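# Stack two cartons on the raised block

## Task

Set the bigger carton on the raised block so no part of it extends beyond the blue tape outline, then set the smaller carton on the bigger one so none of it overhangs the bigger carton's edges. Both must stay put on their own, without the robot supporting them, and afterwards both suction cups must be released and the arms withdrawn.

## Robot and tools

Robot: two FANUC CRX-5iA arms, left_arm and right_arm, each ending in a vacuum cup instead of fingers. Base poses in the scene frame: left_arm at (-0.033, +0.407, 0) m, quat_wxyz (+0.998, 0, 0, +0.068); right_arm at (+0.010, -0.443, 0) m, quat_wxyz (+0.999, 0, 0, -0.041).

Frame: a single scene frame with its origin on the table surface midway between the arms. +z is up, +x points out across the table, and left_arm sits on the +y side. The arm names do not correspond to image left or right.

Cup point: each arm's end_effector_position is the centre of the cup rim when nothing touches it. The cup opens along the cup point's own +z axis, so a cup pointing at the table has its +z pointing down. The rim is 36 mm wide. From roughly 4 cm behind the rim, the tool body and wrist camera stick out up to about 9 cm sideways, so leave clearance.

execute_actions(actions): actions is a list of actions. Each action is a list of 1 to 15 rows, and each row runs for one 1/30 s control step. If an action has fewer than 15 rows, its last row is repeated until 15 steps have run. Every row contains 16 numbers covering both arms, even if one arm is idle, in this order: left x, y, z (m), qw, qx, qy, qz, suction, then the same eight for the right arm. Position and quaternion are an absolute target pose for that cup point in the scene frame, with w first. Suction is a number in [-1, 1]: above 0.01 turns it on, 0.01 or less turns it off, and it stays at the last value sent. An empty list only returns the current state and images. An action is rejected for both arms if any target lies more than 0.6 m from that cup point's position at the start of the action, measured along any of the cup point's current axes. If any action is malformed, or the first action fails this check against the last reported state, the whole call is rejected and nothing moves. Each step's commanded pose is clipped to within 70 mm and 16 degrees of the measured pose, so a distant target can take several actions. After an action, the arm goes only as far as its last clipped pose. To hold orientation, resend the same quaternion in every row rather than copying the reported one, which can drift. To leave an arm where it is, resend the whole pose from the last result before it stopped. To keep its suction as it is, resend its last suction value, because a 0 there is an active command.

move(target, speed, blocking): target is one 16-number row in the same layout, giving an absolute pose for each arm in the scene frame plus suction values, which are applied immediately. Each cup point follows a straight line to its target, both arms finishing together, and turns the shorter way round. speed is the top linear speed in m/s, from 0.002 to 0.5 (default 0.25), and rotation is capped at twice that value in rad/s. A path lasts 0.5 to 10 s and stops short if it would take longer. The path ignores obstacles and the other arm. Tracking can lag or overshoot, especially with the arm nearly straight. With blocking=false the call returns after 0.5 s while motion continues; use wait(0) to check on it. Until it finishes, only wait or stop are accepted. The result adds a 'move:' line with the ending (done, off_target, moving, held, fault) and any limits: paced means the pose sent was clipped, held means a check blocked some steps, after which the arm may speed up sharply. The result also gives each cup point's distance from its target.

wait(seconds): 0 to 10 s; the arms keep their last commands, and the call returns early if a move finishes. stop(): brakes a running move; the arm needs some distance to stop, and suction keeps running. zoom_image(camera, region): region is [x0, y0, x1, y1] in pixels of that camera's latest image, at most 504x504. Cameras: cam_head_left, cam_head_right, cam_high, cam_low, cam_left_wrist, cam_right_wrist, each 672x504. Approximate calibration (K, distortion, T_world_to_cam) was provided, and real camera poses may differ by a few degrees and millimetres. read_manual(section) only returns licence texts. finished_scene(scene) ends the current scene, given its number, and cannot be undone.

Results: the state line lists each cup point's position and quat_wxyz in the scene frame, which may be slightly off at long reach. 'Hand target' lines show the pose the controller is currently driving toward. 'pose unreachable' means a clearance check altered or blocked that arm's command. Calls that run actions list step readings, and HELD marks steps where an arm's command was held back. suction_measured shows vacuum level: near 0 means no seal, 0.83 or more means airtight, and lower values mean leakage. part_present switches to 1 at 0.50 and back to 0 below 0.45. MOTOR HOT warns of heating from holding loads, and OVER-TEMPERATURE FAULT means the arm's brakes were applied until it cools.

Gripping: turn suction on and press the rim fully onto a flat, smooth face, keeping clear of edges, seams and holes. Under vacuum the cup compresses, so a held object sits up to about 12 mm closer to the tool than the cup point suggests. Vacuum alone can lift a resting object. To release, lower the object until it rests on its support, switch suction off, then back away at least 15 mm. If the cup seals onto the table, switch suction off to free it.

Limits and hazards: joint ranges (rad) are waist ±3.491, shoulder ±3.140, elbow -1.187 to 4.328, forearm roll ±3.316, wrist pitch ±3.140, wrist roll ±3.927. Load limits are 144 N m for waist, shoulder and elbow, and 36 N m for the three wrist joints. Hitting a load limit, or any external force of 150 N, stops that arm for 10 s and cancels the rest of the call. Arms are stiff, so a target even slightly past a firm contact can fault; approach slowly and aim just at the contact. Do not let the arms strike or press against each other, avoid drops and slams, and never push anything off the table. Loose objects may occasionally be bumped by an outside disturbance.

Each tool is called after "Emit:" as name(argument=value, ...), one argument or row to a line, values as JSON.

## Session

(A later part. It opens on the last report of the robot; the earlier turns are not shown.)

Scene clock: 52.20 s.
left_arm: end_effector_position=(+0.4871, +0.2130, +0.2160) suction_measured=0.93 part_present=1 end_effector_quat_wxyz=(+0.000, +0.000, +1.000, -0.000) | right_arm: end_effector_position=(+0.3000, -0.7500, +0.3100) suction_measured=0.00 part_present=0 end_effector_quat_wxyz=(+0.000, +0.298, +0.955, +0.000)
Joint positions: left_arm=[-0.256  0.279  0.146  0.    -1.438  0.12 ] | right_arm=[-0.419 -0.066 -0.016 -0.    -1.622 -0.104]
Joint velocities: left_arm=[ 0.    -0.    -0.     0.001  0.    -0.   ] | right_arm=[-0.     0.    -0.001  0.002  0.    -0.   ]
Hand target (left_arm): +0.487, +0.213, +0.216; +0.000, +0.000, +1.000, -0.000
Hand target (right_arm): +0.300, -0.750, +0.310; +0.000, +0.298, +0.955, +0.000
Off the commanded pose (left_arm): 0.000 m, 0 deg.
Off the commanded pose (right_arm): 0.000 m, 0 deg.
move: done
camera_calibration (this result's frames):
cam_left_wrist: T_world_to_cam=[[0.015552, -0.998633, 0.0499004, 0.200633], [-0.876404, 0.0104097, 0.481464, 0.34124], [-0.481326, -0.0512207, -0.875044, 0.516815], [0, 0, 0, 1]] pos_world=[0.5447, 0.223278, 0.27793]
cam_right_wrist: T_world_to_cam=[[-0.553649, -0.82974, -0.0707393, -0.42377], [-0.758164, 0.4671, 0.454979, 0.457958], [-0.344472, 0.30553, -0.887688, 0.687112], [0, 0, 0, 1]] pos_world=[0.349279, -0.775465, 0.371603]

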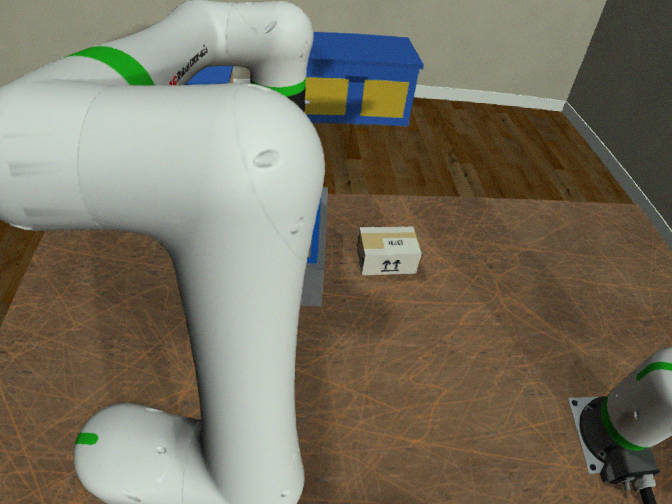

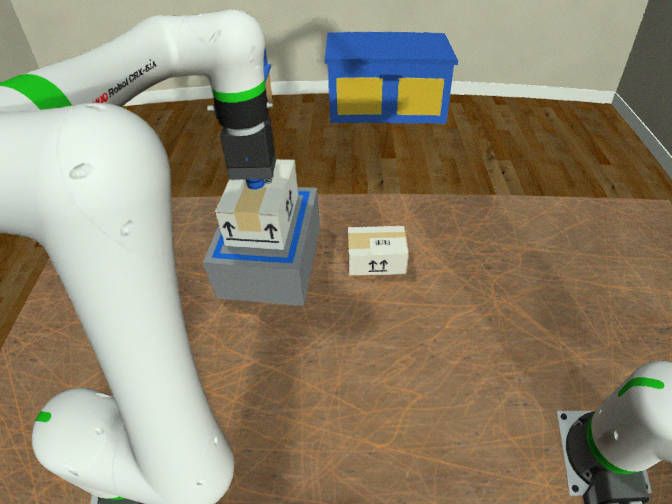

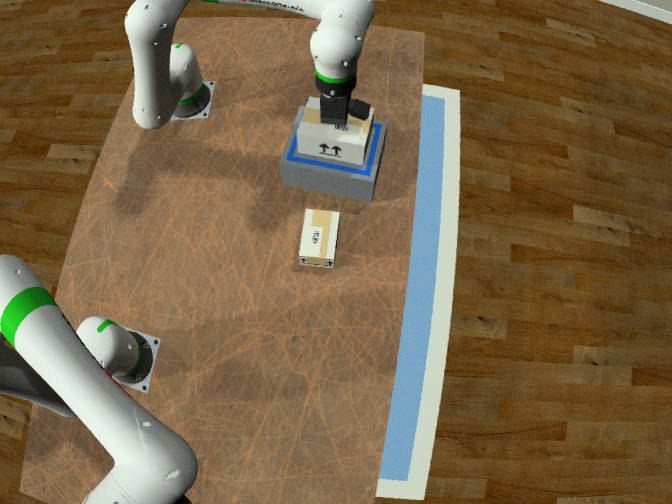

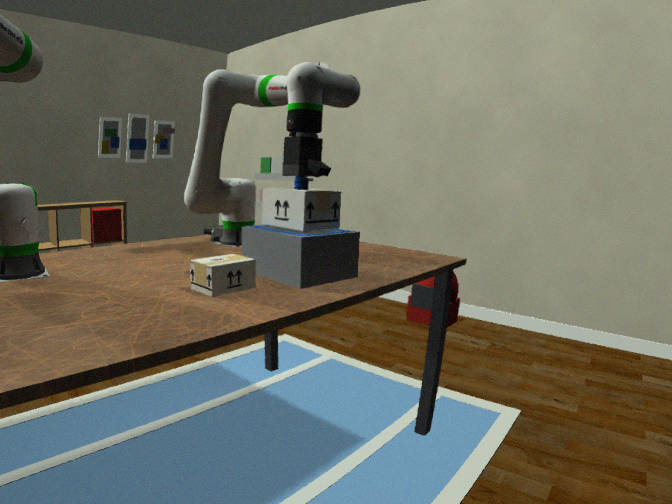

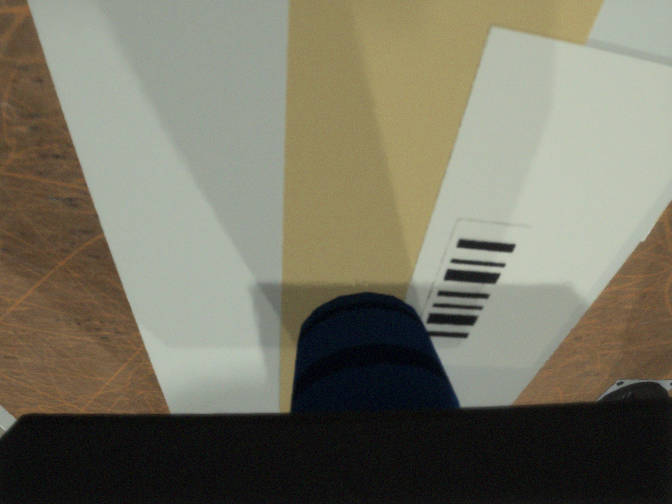

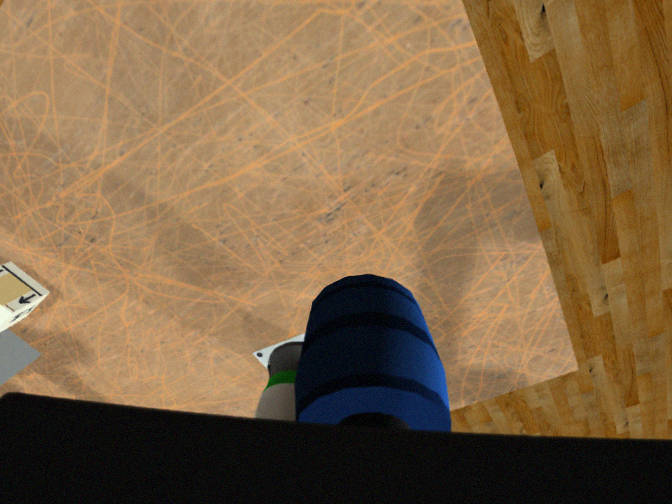

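Emit:
move(
  target=[0.487,0.210,0.209,0,0,1,0,1,0.3,-0.75,0.31,0,0.298,0.955,0,0],
  speed=0.02,
)

Emit:
execute_actions(
  actions=[
    [[0.487,0.210,0.209,0,0,1,0,0,0.3,-0.75,0.31,0,0.298,0.955,0,0]],
  ],
)

Emit:
move(
  target=[0.487,0.210,0.25,0,0,1,0,0,0.3,-0.75,0.31,0,0.298,0.955,0,0],
  speed=0.15,
)

Emit:
move(
  target=[0.485,0.0,0.24,0,-0.5,0.866,0,0,0.3,-0.75,0.31,0,0.298,0.955,0,0],
  speed=0.5,
)

Emit:
move(
  target=[0.482,-0.035,0.12,0,-0.707,0.707,0,0,0.3,-0.75,0.31,0,0.298,0.955,0,0],
  speed=0.4,
)

Scene clock: 59.00 s.
left_arm: end_effector_position=(+0.4870, +0.2100, +0.2090) suction_measured=0.93 part_present=1 end_effector_quat_wxyz=(+0.000, +0.000, +1.000, -0.000) | right_arm: end_effector_position=(+0.3000, -0.7500, +0.3100) suction_measured=0.00 part_present=0 end_effector_quat_wxyz=(+0.000, +0.298, +0.955, +0.000)
Joint positions: left_arm=[-0.261  0.284  0.136  0.    -1.422  0.125] | right_arm=[-0.419 -0.066 -0.016 -0.    -1.622 -0.104]
Joint velocities: left_arm=[-0.     0.    -0.    -0.001  0.001  0.   ] | right_arm=[-0.002  0.     0.    -0.    -0.     0.   ]
Hand target (left_arm): +0.487, +0.210, +0.209; -0.000, +0.000, +1.000, -0.000
Hand target (right_arm): +0.300, -0.750, +0.310; +0.000, +0.298, +0.955, +0.000
Off the commanded pose (left_arm): 0.000 m, 0 deg.
Off the commanded pose (right_arm): 0.000 m, 0 deg.
move: done
camera_calibration (this result's frames):
cam_left_wrist: T_world_to_cam=[[0.0155575, -0.998633, 0.0499013, 0.197998], [-0.876406, 0.010405, 0.48146, 0.344563], [-0.481321, -0.0512241, -0.875046, 0.510515], [0, 0, 0, 1]] pos_world=[0.544618, 0.220293, 0.270951]
cam_right_wrist: T_world_to_cam=[[-0.553648, -0.829741, -0.0707393, -0.42377], [-0.758164, 0.467099, 0.454979, 0.457958], [-0.344472, 0.30553, -0.887688, 0.687112], [0, 0, 0, 1]] pos_world=[0.349279, -0.775465, 0.371602]

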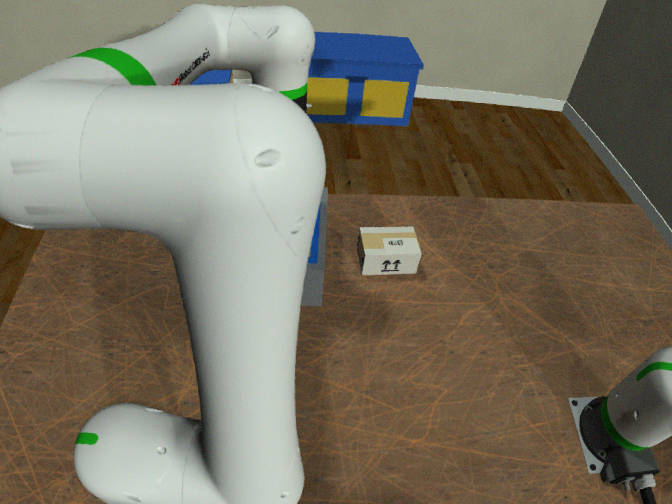

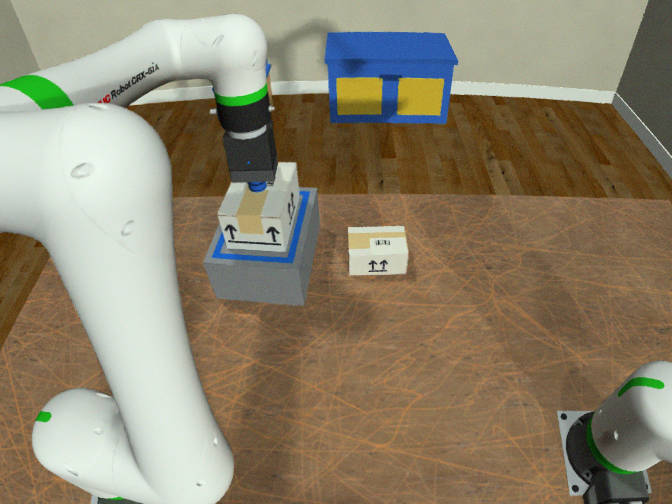

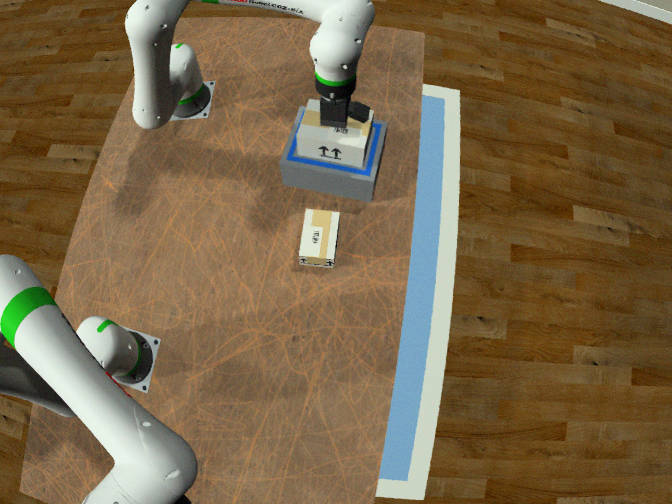

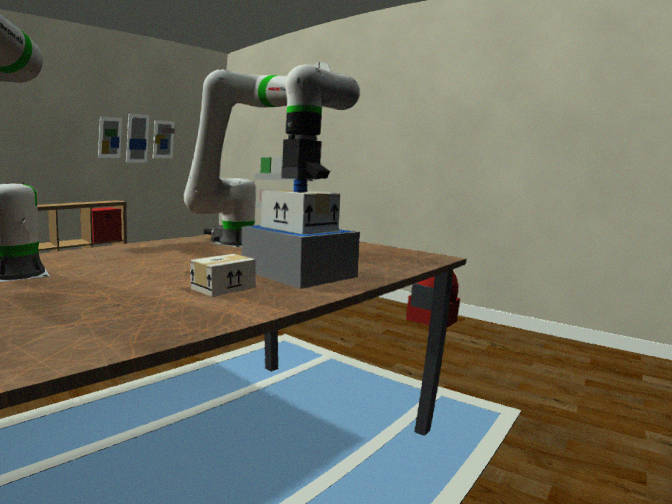

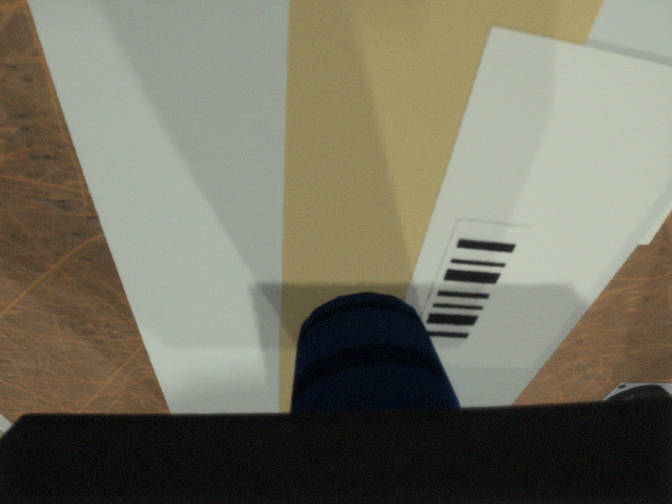

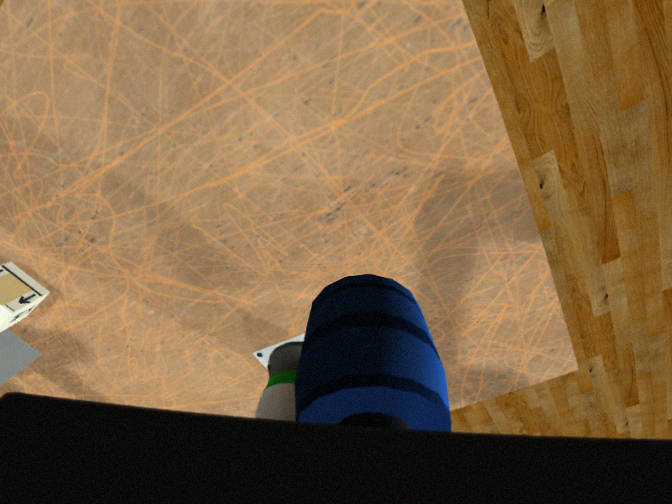

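Scene clock: 59.50 s.
left_arm: end_effector_position=(+0.4870, +0.2099, +0.2090) suction_measured=0.00 part_present=0 end_effector_quat_wxyz=(-0.000, -0.000, +1.000, -0.000) | right_arm: end_effector_position=(+0.3000, -0.7500, +0.3100) suction_measured=0.00 part_present=0 end_effector_quat_wxyz=(+0.000, +0.298, +0.955, +0.000)
Joint positions: left_arm=[-0.261  0.284  0.136  0.    -1.422  0.125] | right_arm=[-0.419 -0.066 -0.016 -0.    -1.622 -0.104]
Joint velocities: left_arm=[-0.    -0.001  0.     0.    -0.     0.   ] | right_arm=[ 0.001  0.     0.001 -0.     0.    -0.   ]
Hand target (left_arm): +0.487, +0.210, +0.209; -0.000, +0.000, +1.000, -0.000
Hand target (right_arm): +0.300, -0.750, +0.310; +0.000, +0.298, +0.955, +0.000
Off the commanded pose (left_arm): 0.000 m, 0 deg.
Off the commanded pose (right_arm): 0.000 m, 0 deg.
Step readings (end_effector_position):
0: left_arm (+0.4870, +0.2100, +0.2090) | right_arm (+0.3000, -0.7500, +0.3100)
1: left_arm (+0.4870, +0.2100, +0.2090) | right_arm (+0.3000, -0.7500, +0.3100)
2: left_arm (+0.4870, +0.2100, +0.2090) | right_arm (+0.3000, -0.7500, +0.3100)
4: left_arm (+0.4870, +0.2099, +0.2090) | right_arm (+0.3000, -0.7500, +0.3100)
8: left_arm (+0.4870, +0.2099, +0.2090) | right_arm (+0.3000, -0.7500, +0.3100)
15: end_effector_position above
camera_calibration (this result's frames):
cam_left_wrist: T_world_to_cam=[[0.0155782, -0.998624, 0.0500695, 0.197883], [-0.876388, 0.0104699, 0.481492, 0.344505], [-0.481354, -0.0513811, -0.875019, 0.510541], [0, 0, 0, 1]] pos_world=[0.544588, 0.220236, 0.270949]
cam_right_wrist: T_world_to_cam=[[-0.553648, -0.829741, -0.0707391, -0.42377], [-0.758164, 0.467099, 0.454979, 0.457958], [-0.344472, 0.30553, -0.887688, 0.687112], [0, 0, 0, 1]] pos_world=[0.349279, -0.775465, 0.371602]

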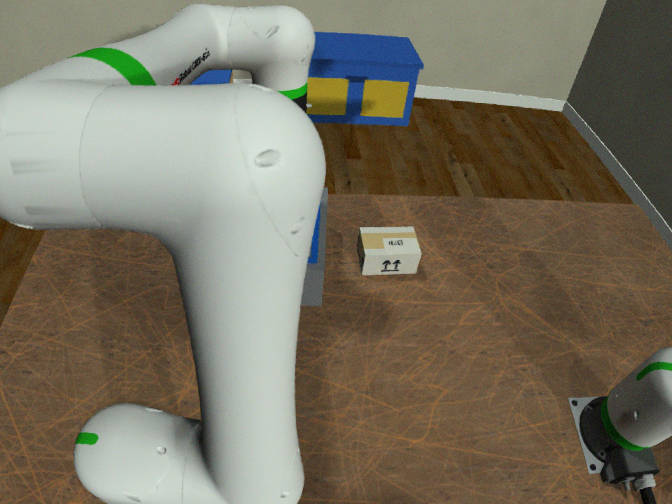

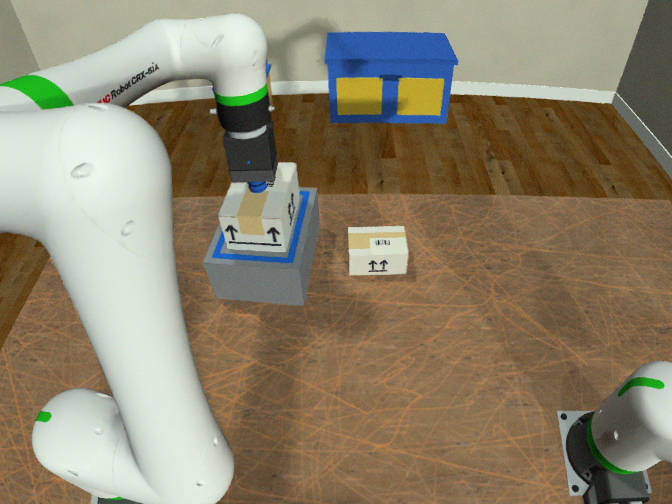

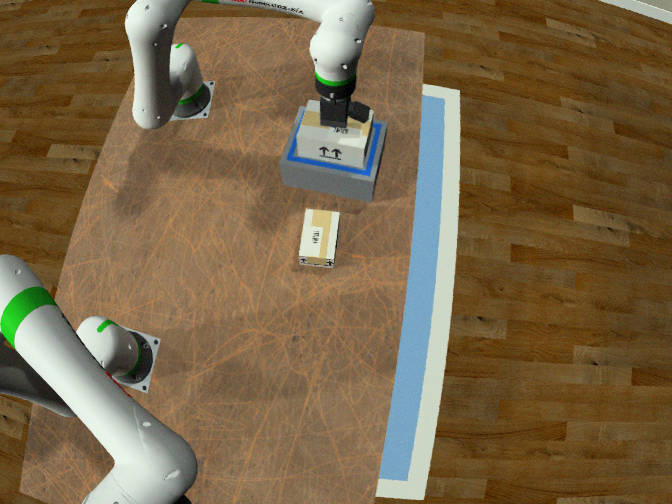

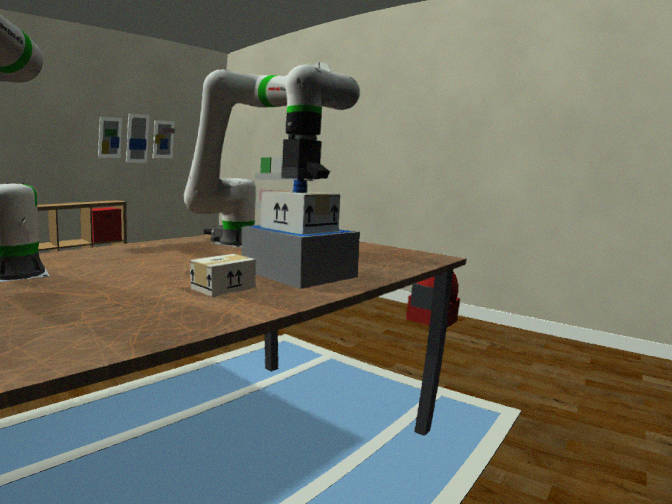

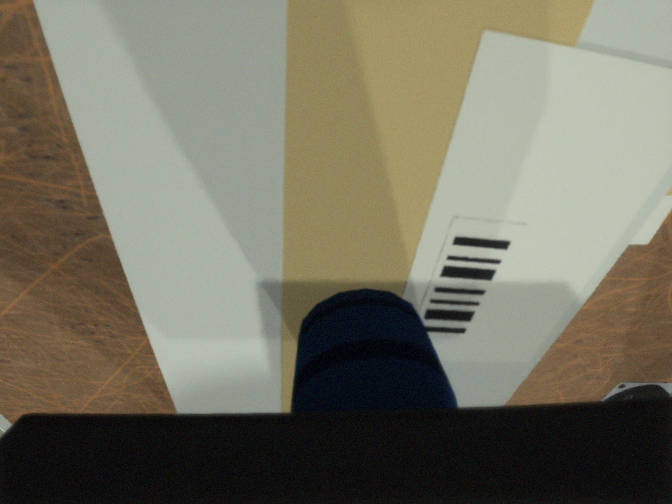

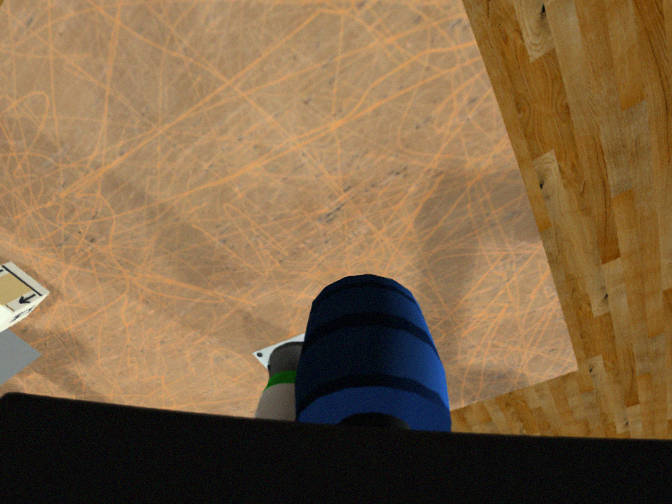

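Scene clock: 60.27 s.
left_arm: end_effector_position=(+0.4868, +0.2100, +0.2501) suction_measured=0.00 part_present=0 end_effector_quat_wxyz=(+0.000, +0.000, +1.000, -0.000) | right_arm: end_effector_position=(+0.3000, -0.7500, +0.3100) suction_measured=0.00 part_present=0 end_effector_quat_wxyz=(+0.000, +0.298, +0.955, +0.000)
Joint positions: left_arm=[-0.261  0.273  0.218  0.    -1.515  0.125] | right_arm=[-0.419 -0.066 -0.016 -0.    -1.622 -0.104]
Joint velocities: left_arm=[ 0.001  0.     0.001 -0.    -0.001 -0.   ] | right_arm=[ 0.001  0.    -0.002  0.001  0.001 -0.   ]
Hand target (left_arm): +0.487, +0.210, +0.250; +0.000, -0.000, +1.000, +0.000
Hand target (right_arm): +0.300, -0.750, +0.310; +0.000, +0.298, +0.955, +0.000
Off the commanded pose (left_arm): 0.000 m, 0 deg.
Off the commanded pose (right_arm): 0.000 m, 0 deg.
move: done
camera_calibration (this result's frames):
cam_left_wrist: T_world_to_cam=[[0.0155335, -0.998633, 0.0499044, 0.195982], [-0.876518, 0.0104156, 0.481257, 0.324654], [-0.481119, -0.0512177, -0.875158, 0.546299], [0, 0, 0, 1]] pos_world=[0.544356, 0.220313, 0.312075]
cam_right_wrist: T_world_to_cam=[[-0.553649, -0.82974, -0.0707393, -0.42377], [-0.758164, 0.4671, 0.454979, 0.457958], [-0.344472, 0.30553, -0.887688, 0.687112], [0, 0, 0, 1]] pos_world=[0.349279, -0.775465, 0.371602]

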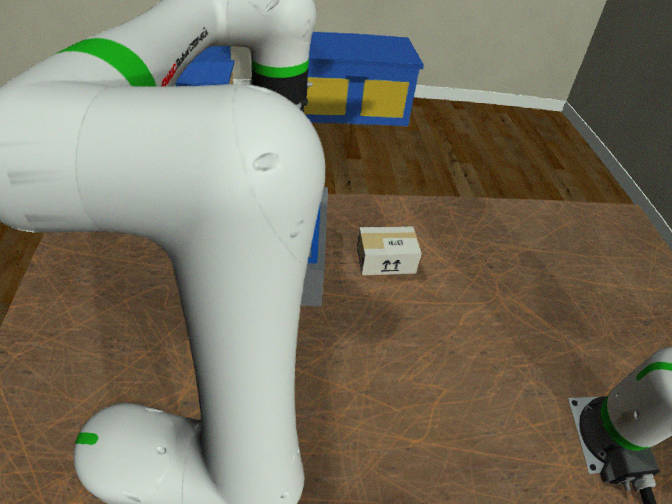

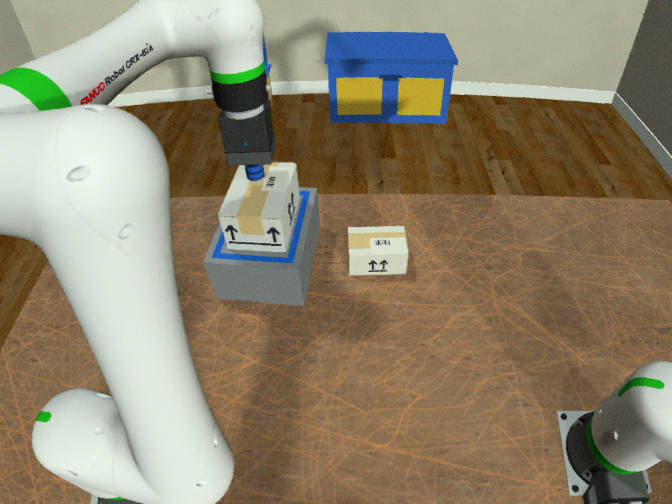

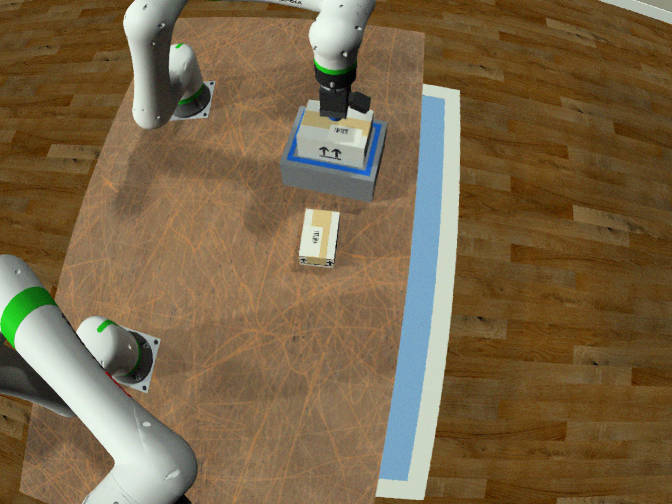

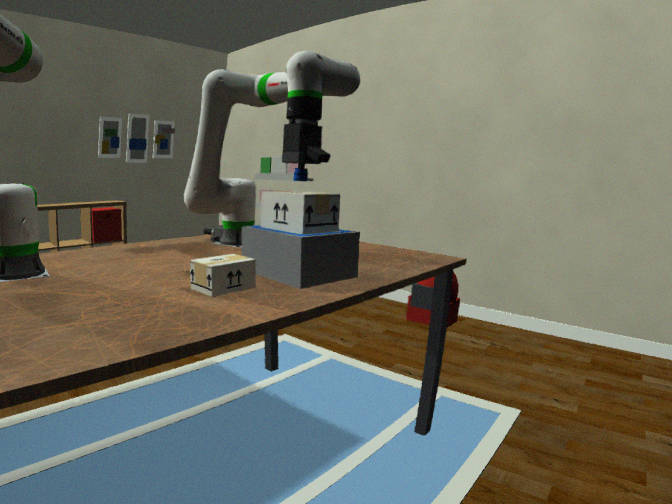

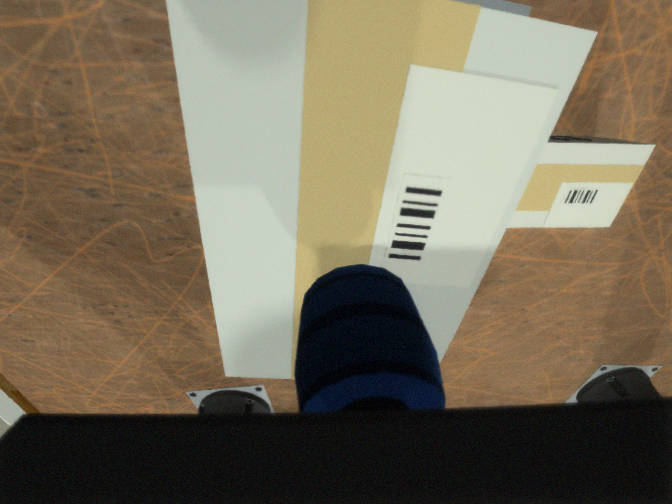

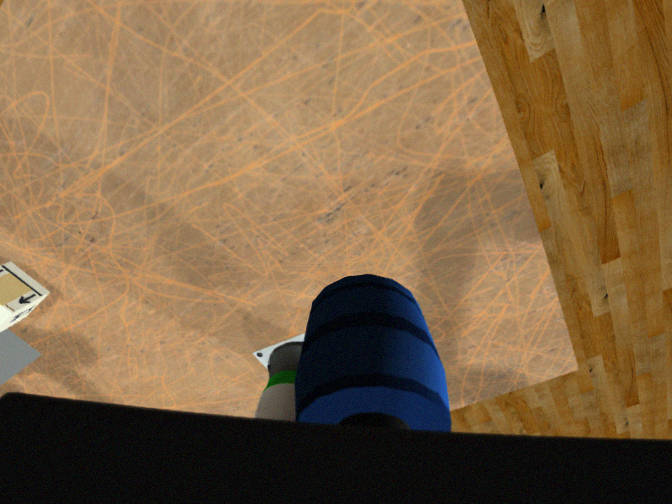

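Scene clock: 61.90 s.
left_arm: end_effector_position=(+0.4852, -0.0001, +0.2404) suction_measured=0.00 part_present=0 end_effector_quat_wxyz=(-0.001, -0.500, +0.866, -0.001) | right_arm: end_effector_position=(+0.3000, -0.7500, +0.3100) suction_measured=0.00 part_present=0 end_effector_quat_wxyz=(+0.000, +0.298, +0.955, +0.000)
Joint positions: left_arm=[-0.602  0.553  0.582  0.002 -1.599  1.513] | right_arm=[-0.419 -0.066 -0.016 -0.    -1.622 -0.104]
Joint velocities: left_arm=[-0.002  0.002  0.003 -0.    -0.002  0.001] | right_arm=[-0.001  0.     0.001 -0.    -0.     0.   ]
Hand target (left_arm): +0.485, -0.000, +0.240; -0.001, -0.500, +0.866, -0.001
Hand target (right_arm): +0.300, -0.750, +0.310; +0.000, +0.298, +0.955, +0.000
Off the commanded pose (left_arm): 0.000 m, 0 deg.
Off the commanded pose (right_arm): 0.000 m, 0 deg.
move: done
camera_calibration (this result's frames):
cam_left_wrist: T_world_to_cam=[[0.872667, -0.485701, 0.050471, -0.429338], [-0.446993, -0.752928, 0.483008, 0.121223], [-0.196596, -0.444065, -0.87416, 0.387891], [0, 0, 0, 1]] pos_world=[0.505112, 0.0549913, 0.302196]
cam_right_wrist: T_world_to_cam=[[-0.553649, -0.82974, -0.0707392, -0.42377], [-0.758164, 0.4671, 0.454979, 0.457958], [-0.344472, 0.30553, -0.887688, 0.687112], [0, 0, 0, 1]] pos_world=[0.349279, -0.775465, 0.371602]

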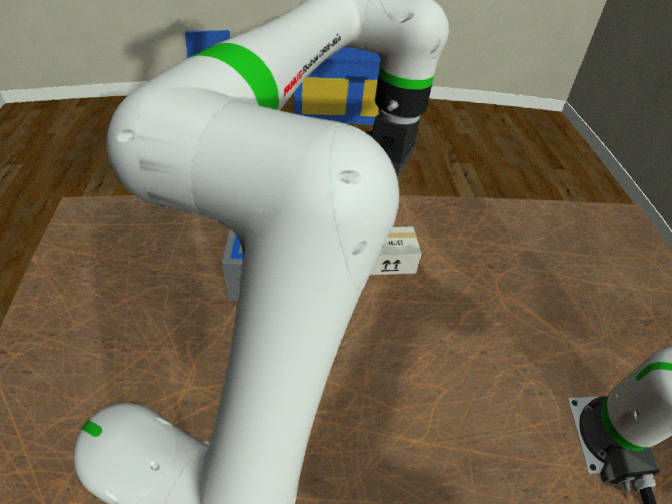

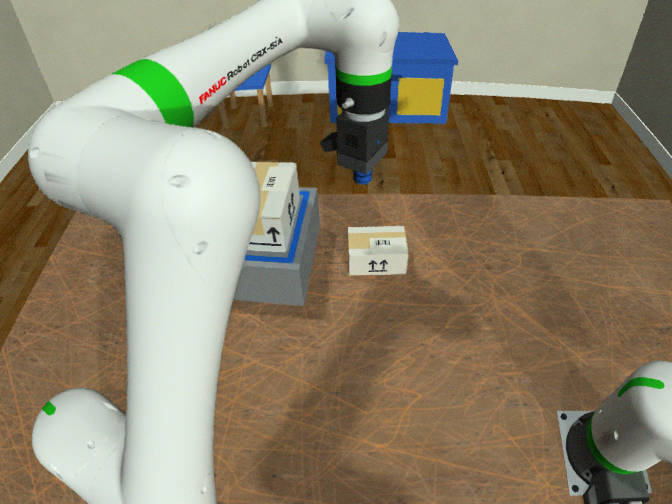

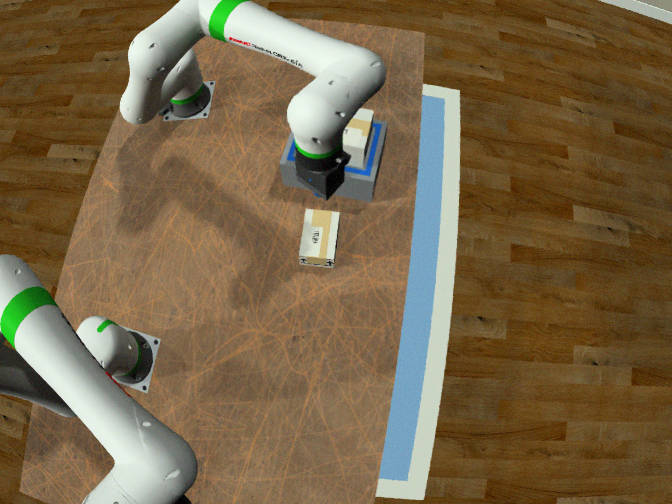

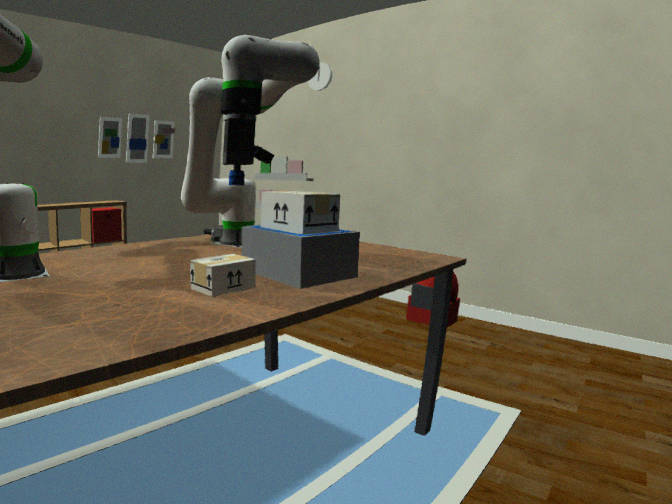

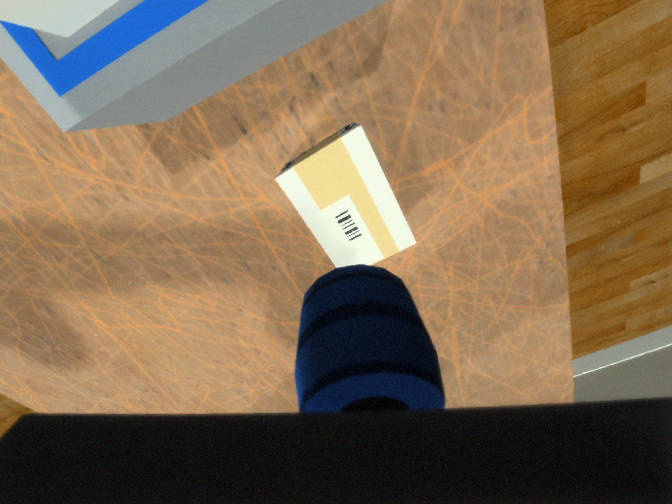

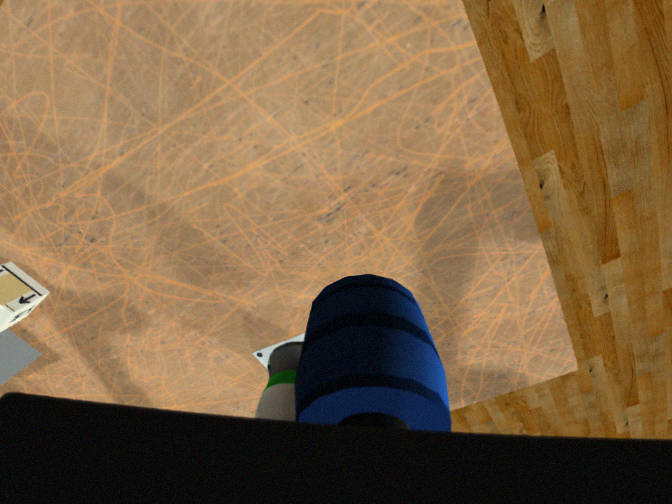

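Scene clock: 63.03 s.
left_arm: end_effector_position=(+0.4825, -0.0353, +0.1201) suction_measured=0.00 part_present=0 end_effector_quat_wxyz=(-0.000, -0.707, +0.707, -0.000) | right_arm: end_effector_position=(+0.3000, -0.7500, +0.3100) suction_measured=0.00 part_present=0 end_effector_quat_wxyz=(+0.000, +0.298, +0.955, +0.000)
Joint positions: left_arm=[-0.652  0.641  0.435  0.    -1.365  2.087] | right_arm=[-0.419 -0.066 -0.016 -0.    -1.622 -0.104]
Joint velocities: left_arm=[-0.001  0.001  0.    -0.001  0.     0.001] | right_arm=[0.001 0.    0.001 0.001 0.    0.   ]
Hand target (left_arm): +0.482, -0.035, +0.120; +0.000, +0.707, -0.707, +0.000
Hand target (right_arm): +0.300, -0.750, +0.310; -0.000, +0.298, +0.955, +0.000
Off the commanded pose (left_arm): 0.001 m, 0 deg.
Off the commanded pose (right_arm): 0.000 m, 0 deg.
move: done
camera_calibration (this result's frames):
cam_left_wrist: T_world_to_cam=[[0.998639, 0.0154694, 0.0498079, -0.480978], [-0.0104563, -0.876227, 0.481786, -0.0632222], [0.0510959, -0.481651, -0.874873, 0.145888], [0, 0, 0, 1]] pos_world=[0.472208, 0.0223107, 0.18205]
cam_right_wrist: T_world_to_cam=[[-0.553649, -0.82974, -0.0707392, -0.42377], [-0.758164, 0.4671, 0.454979, 0.457958], [-0.344472, 0.30553, -0.887688, 0.687112], [0, 0, 0, 1]] pos_world=[0.349279, -0.775465, 0.371602]

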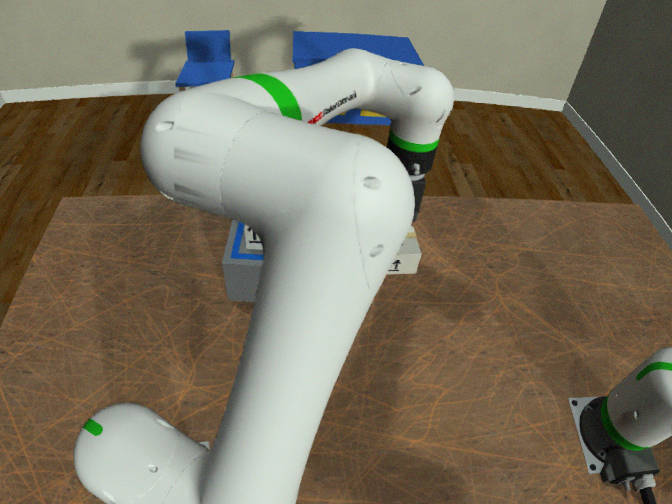

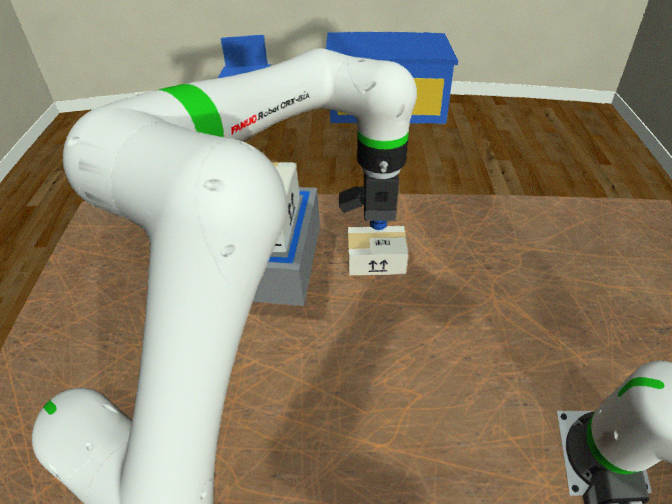

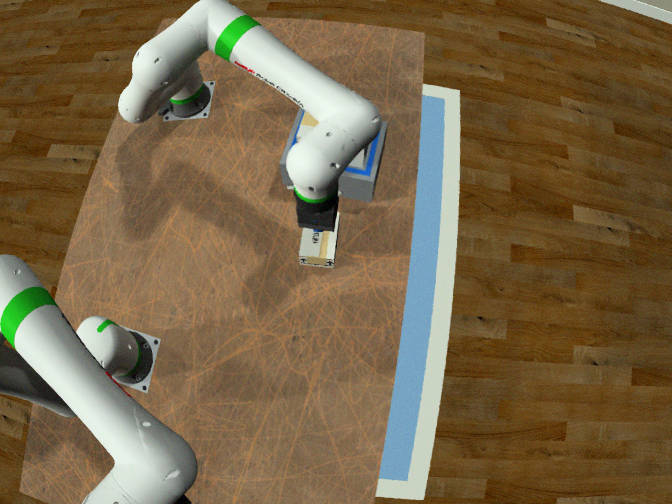

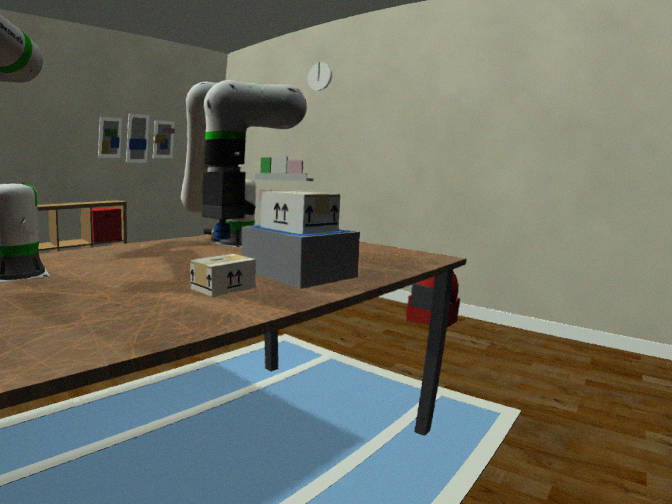

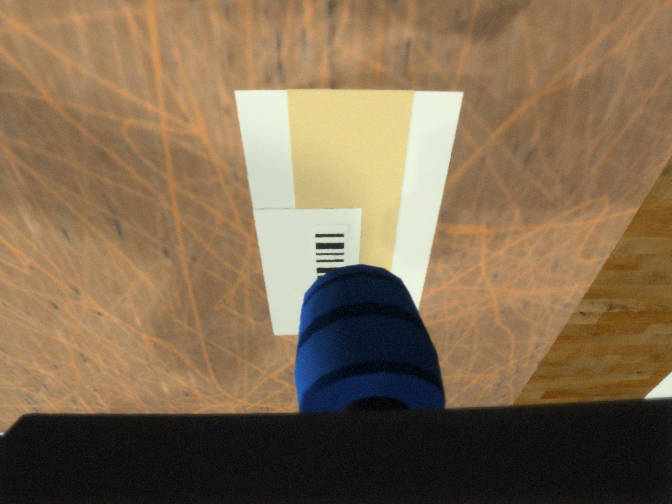

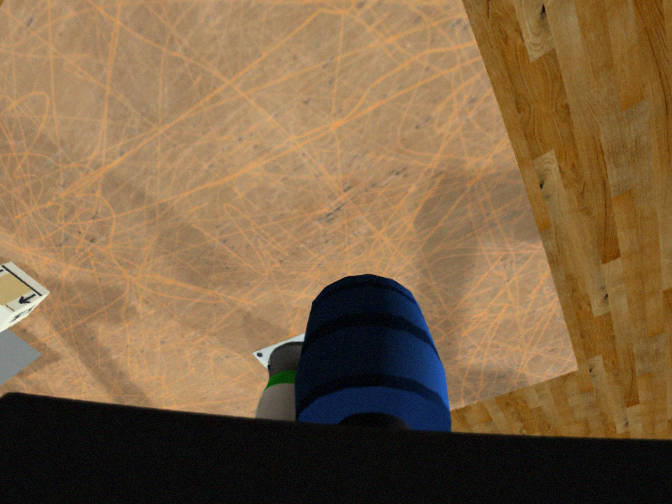

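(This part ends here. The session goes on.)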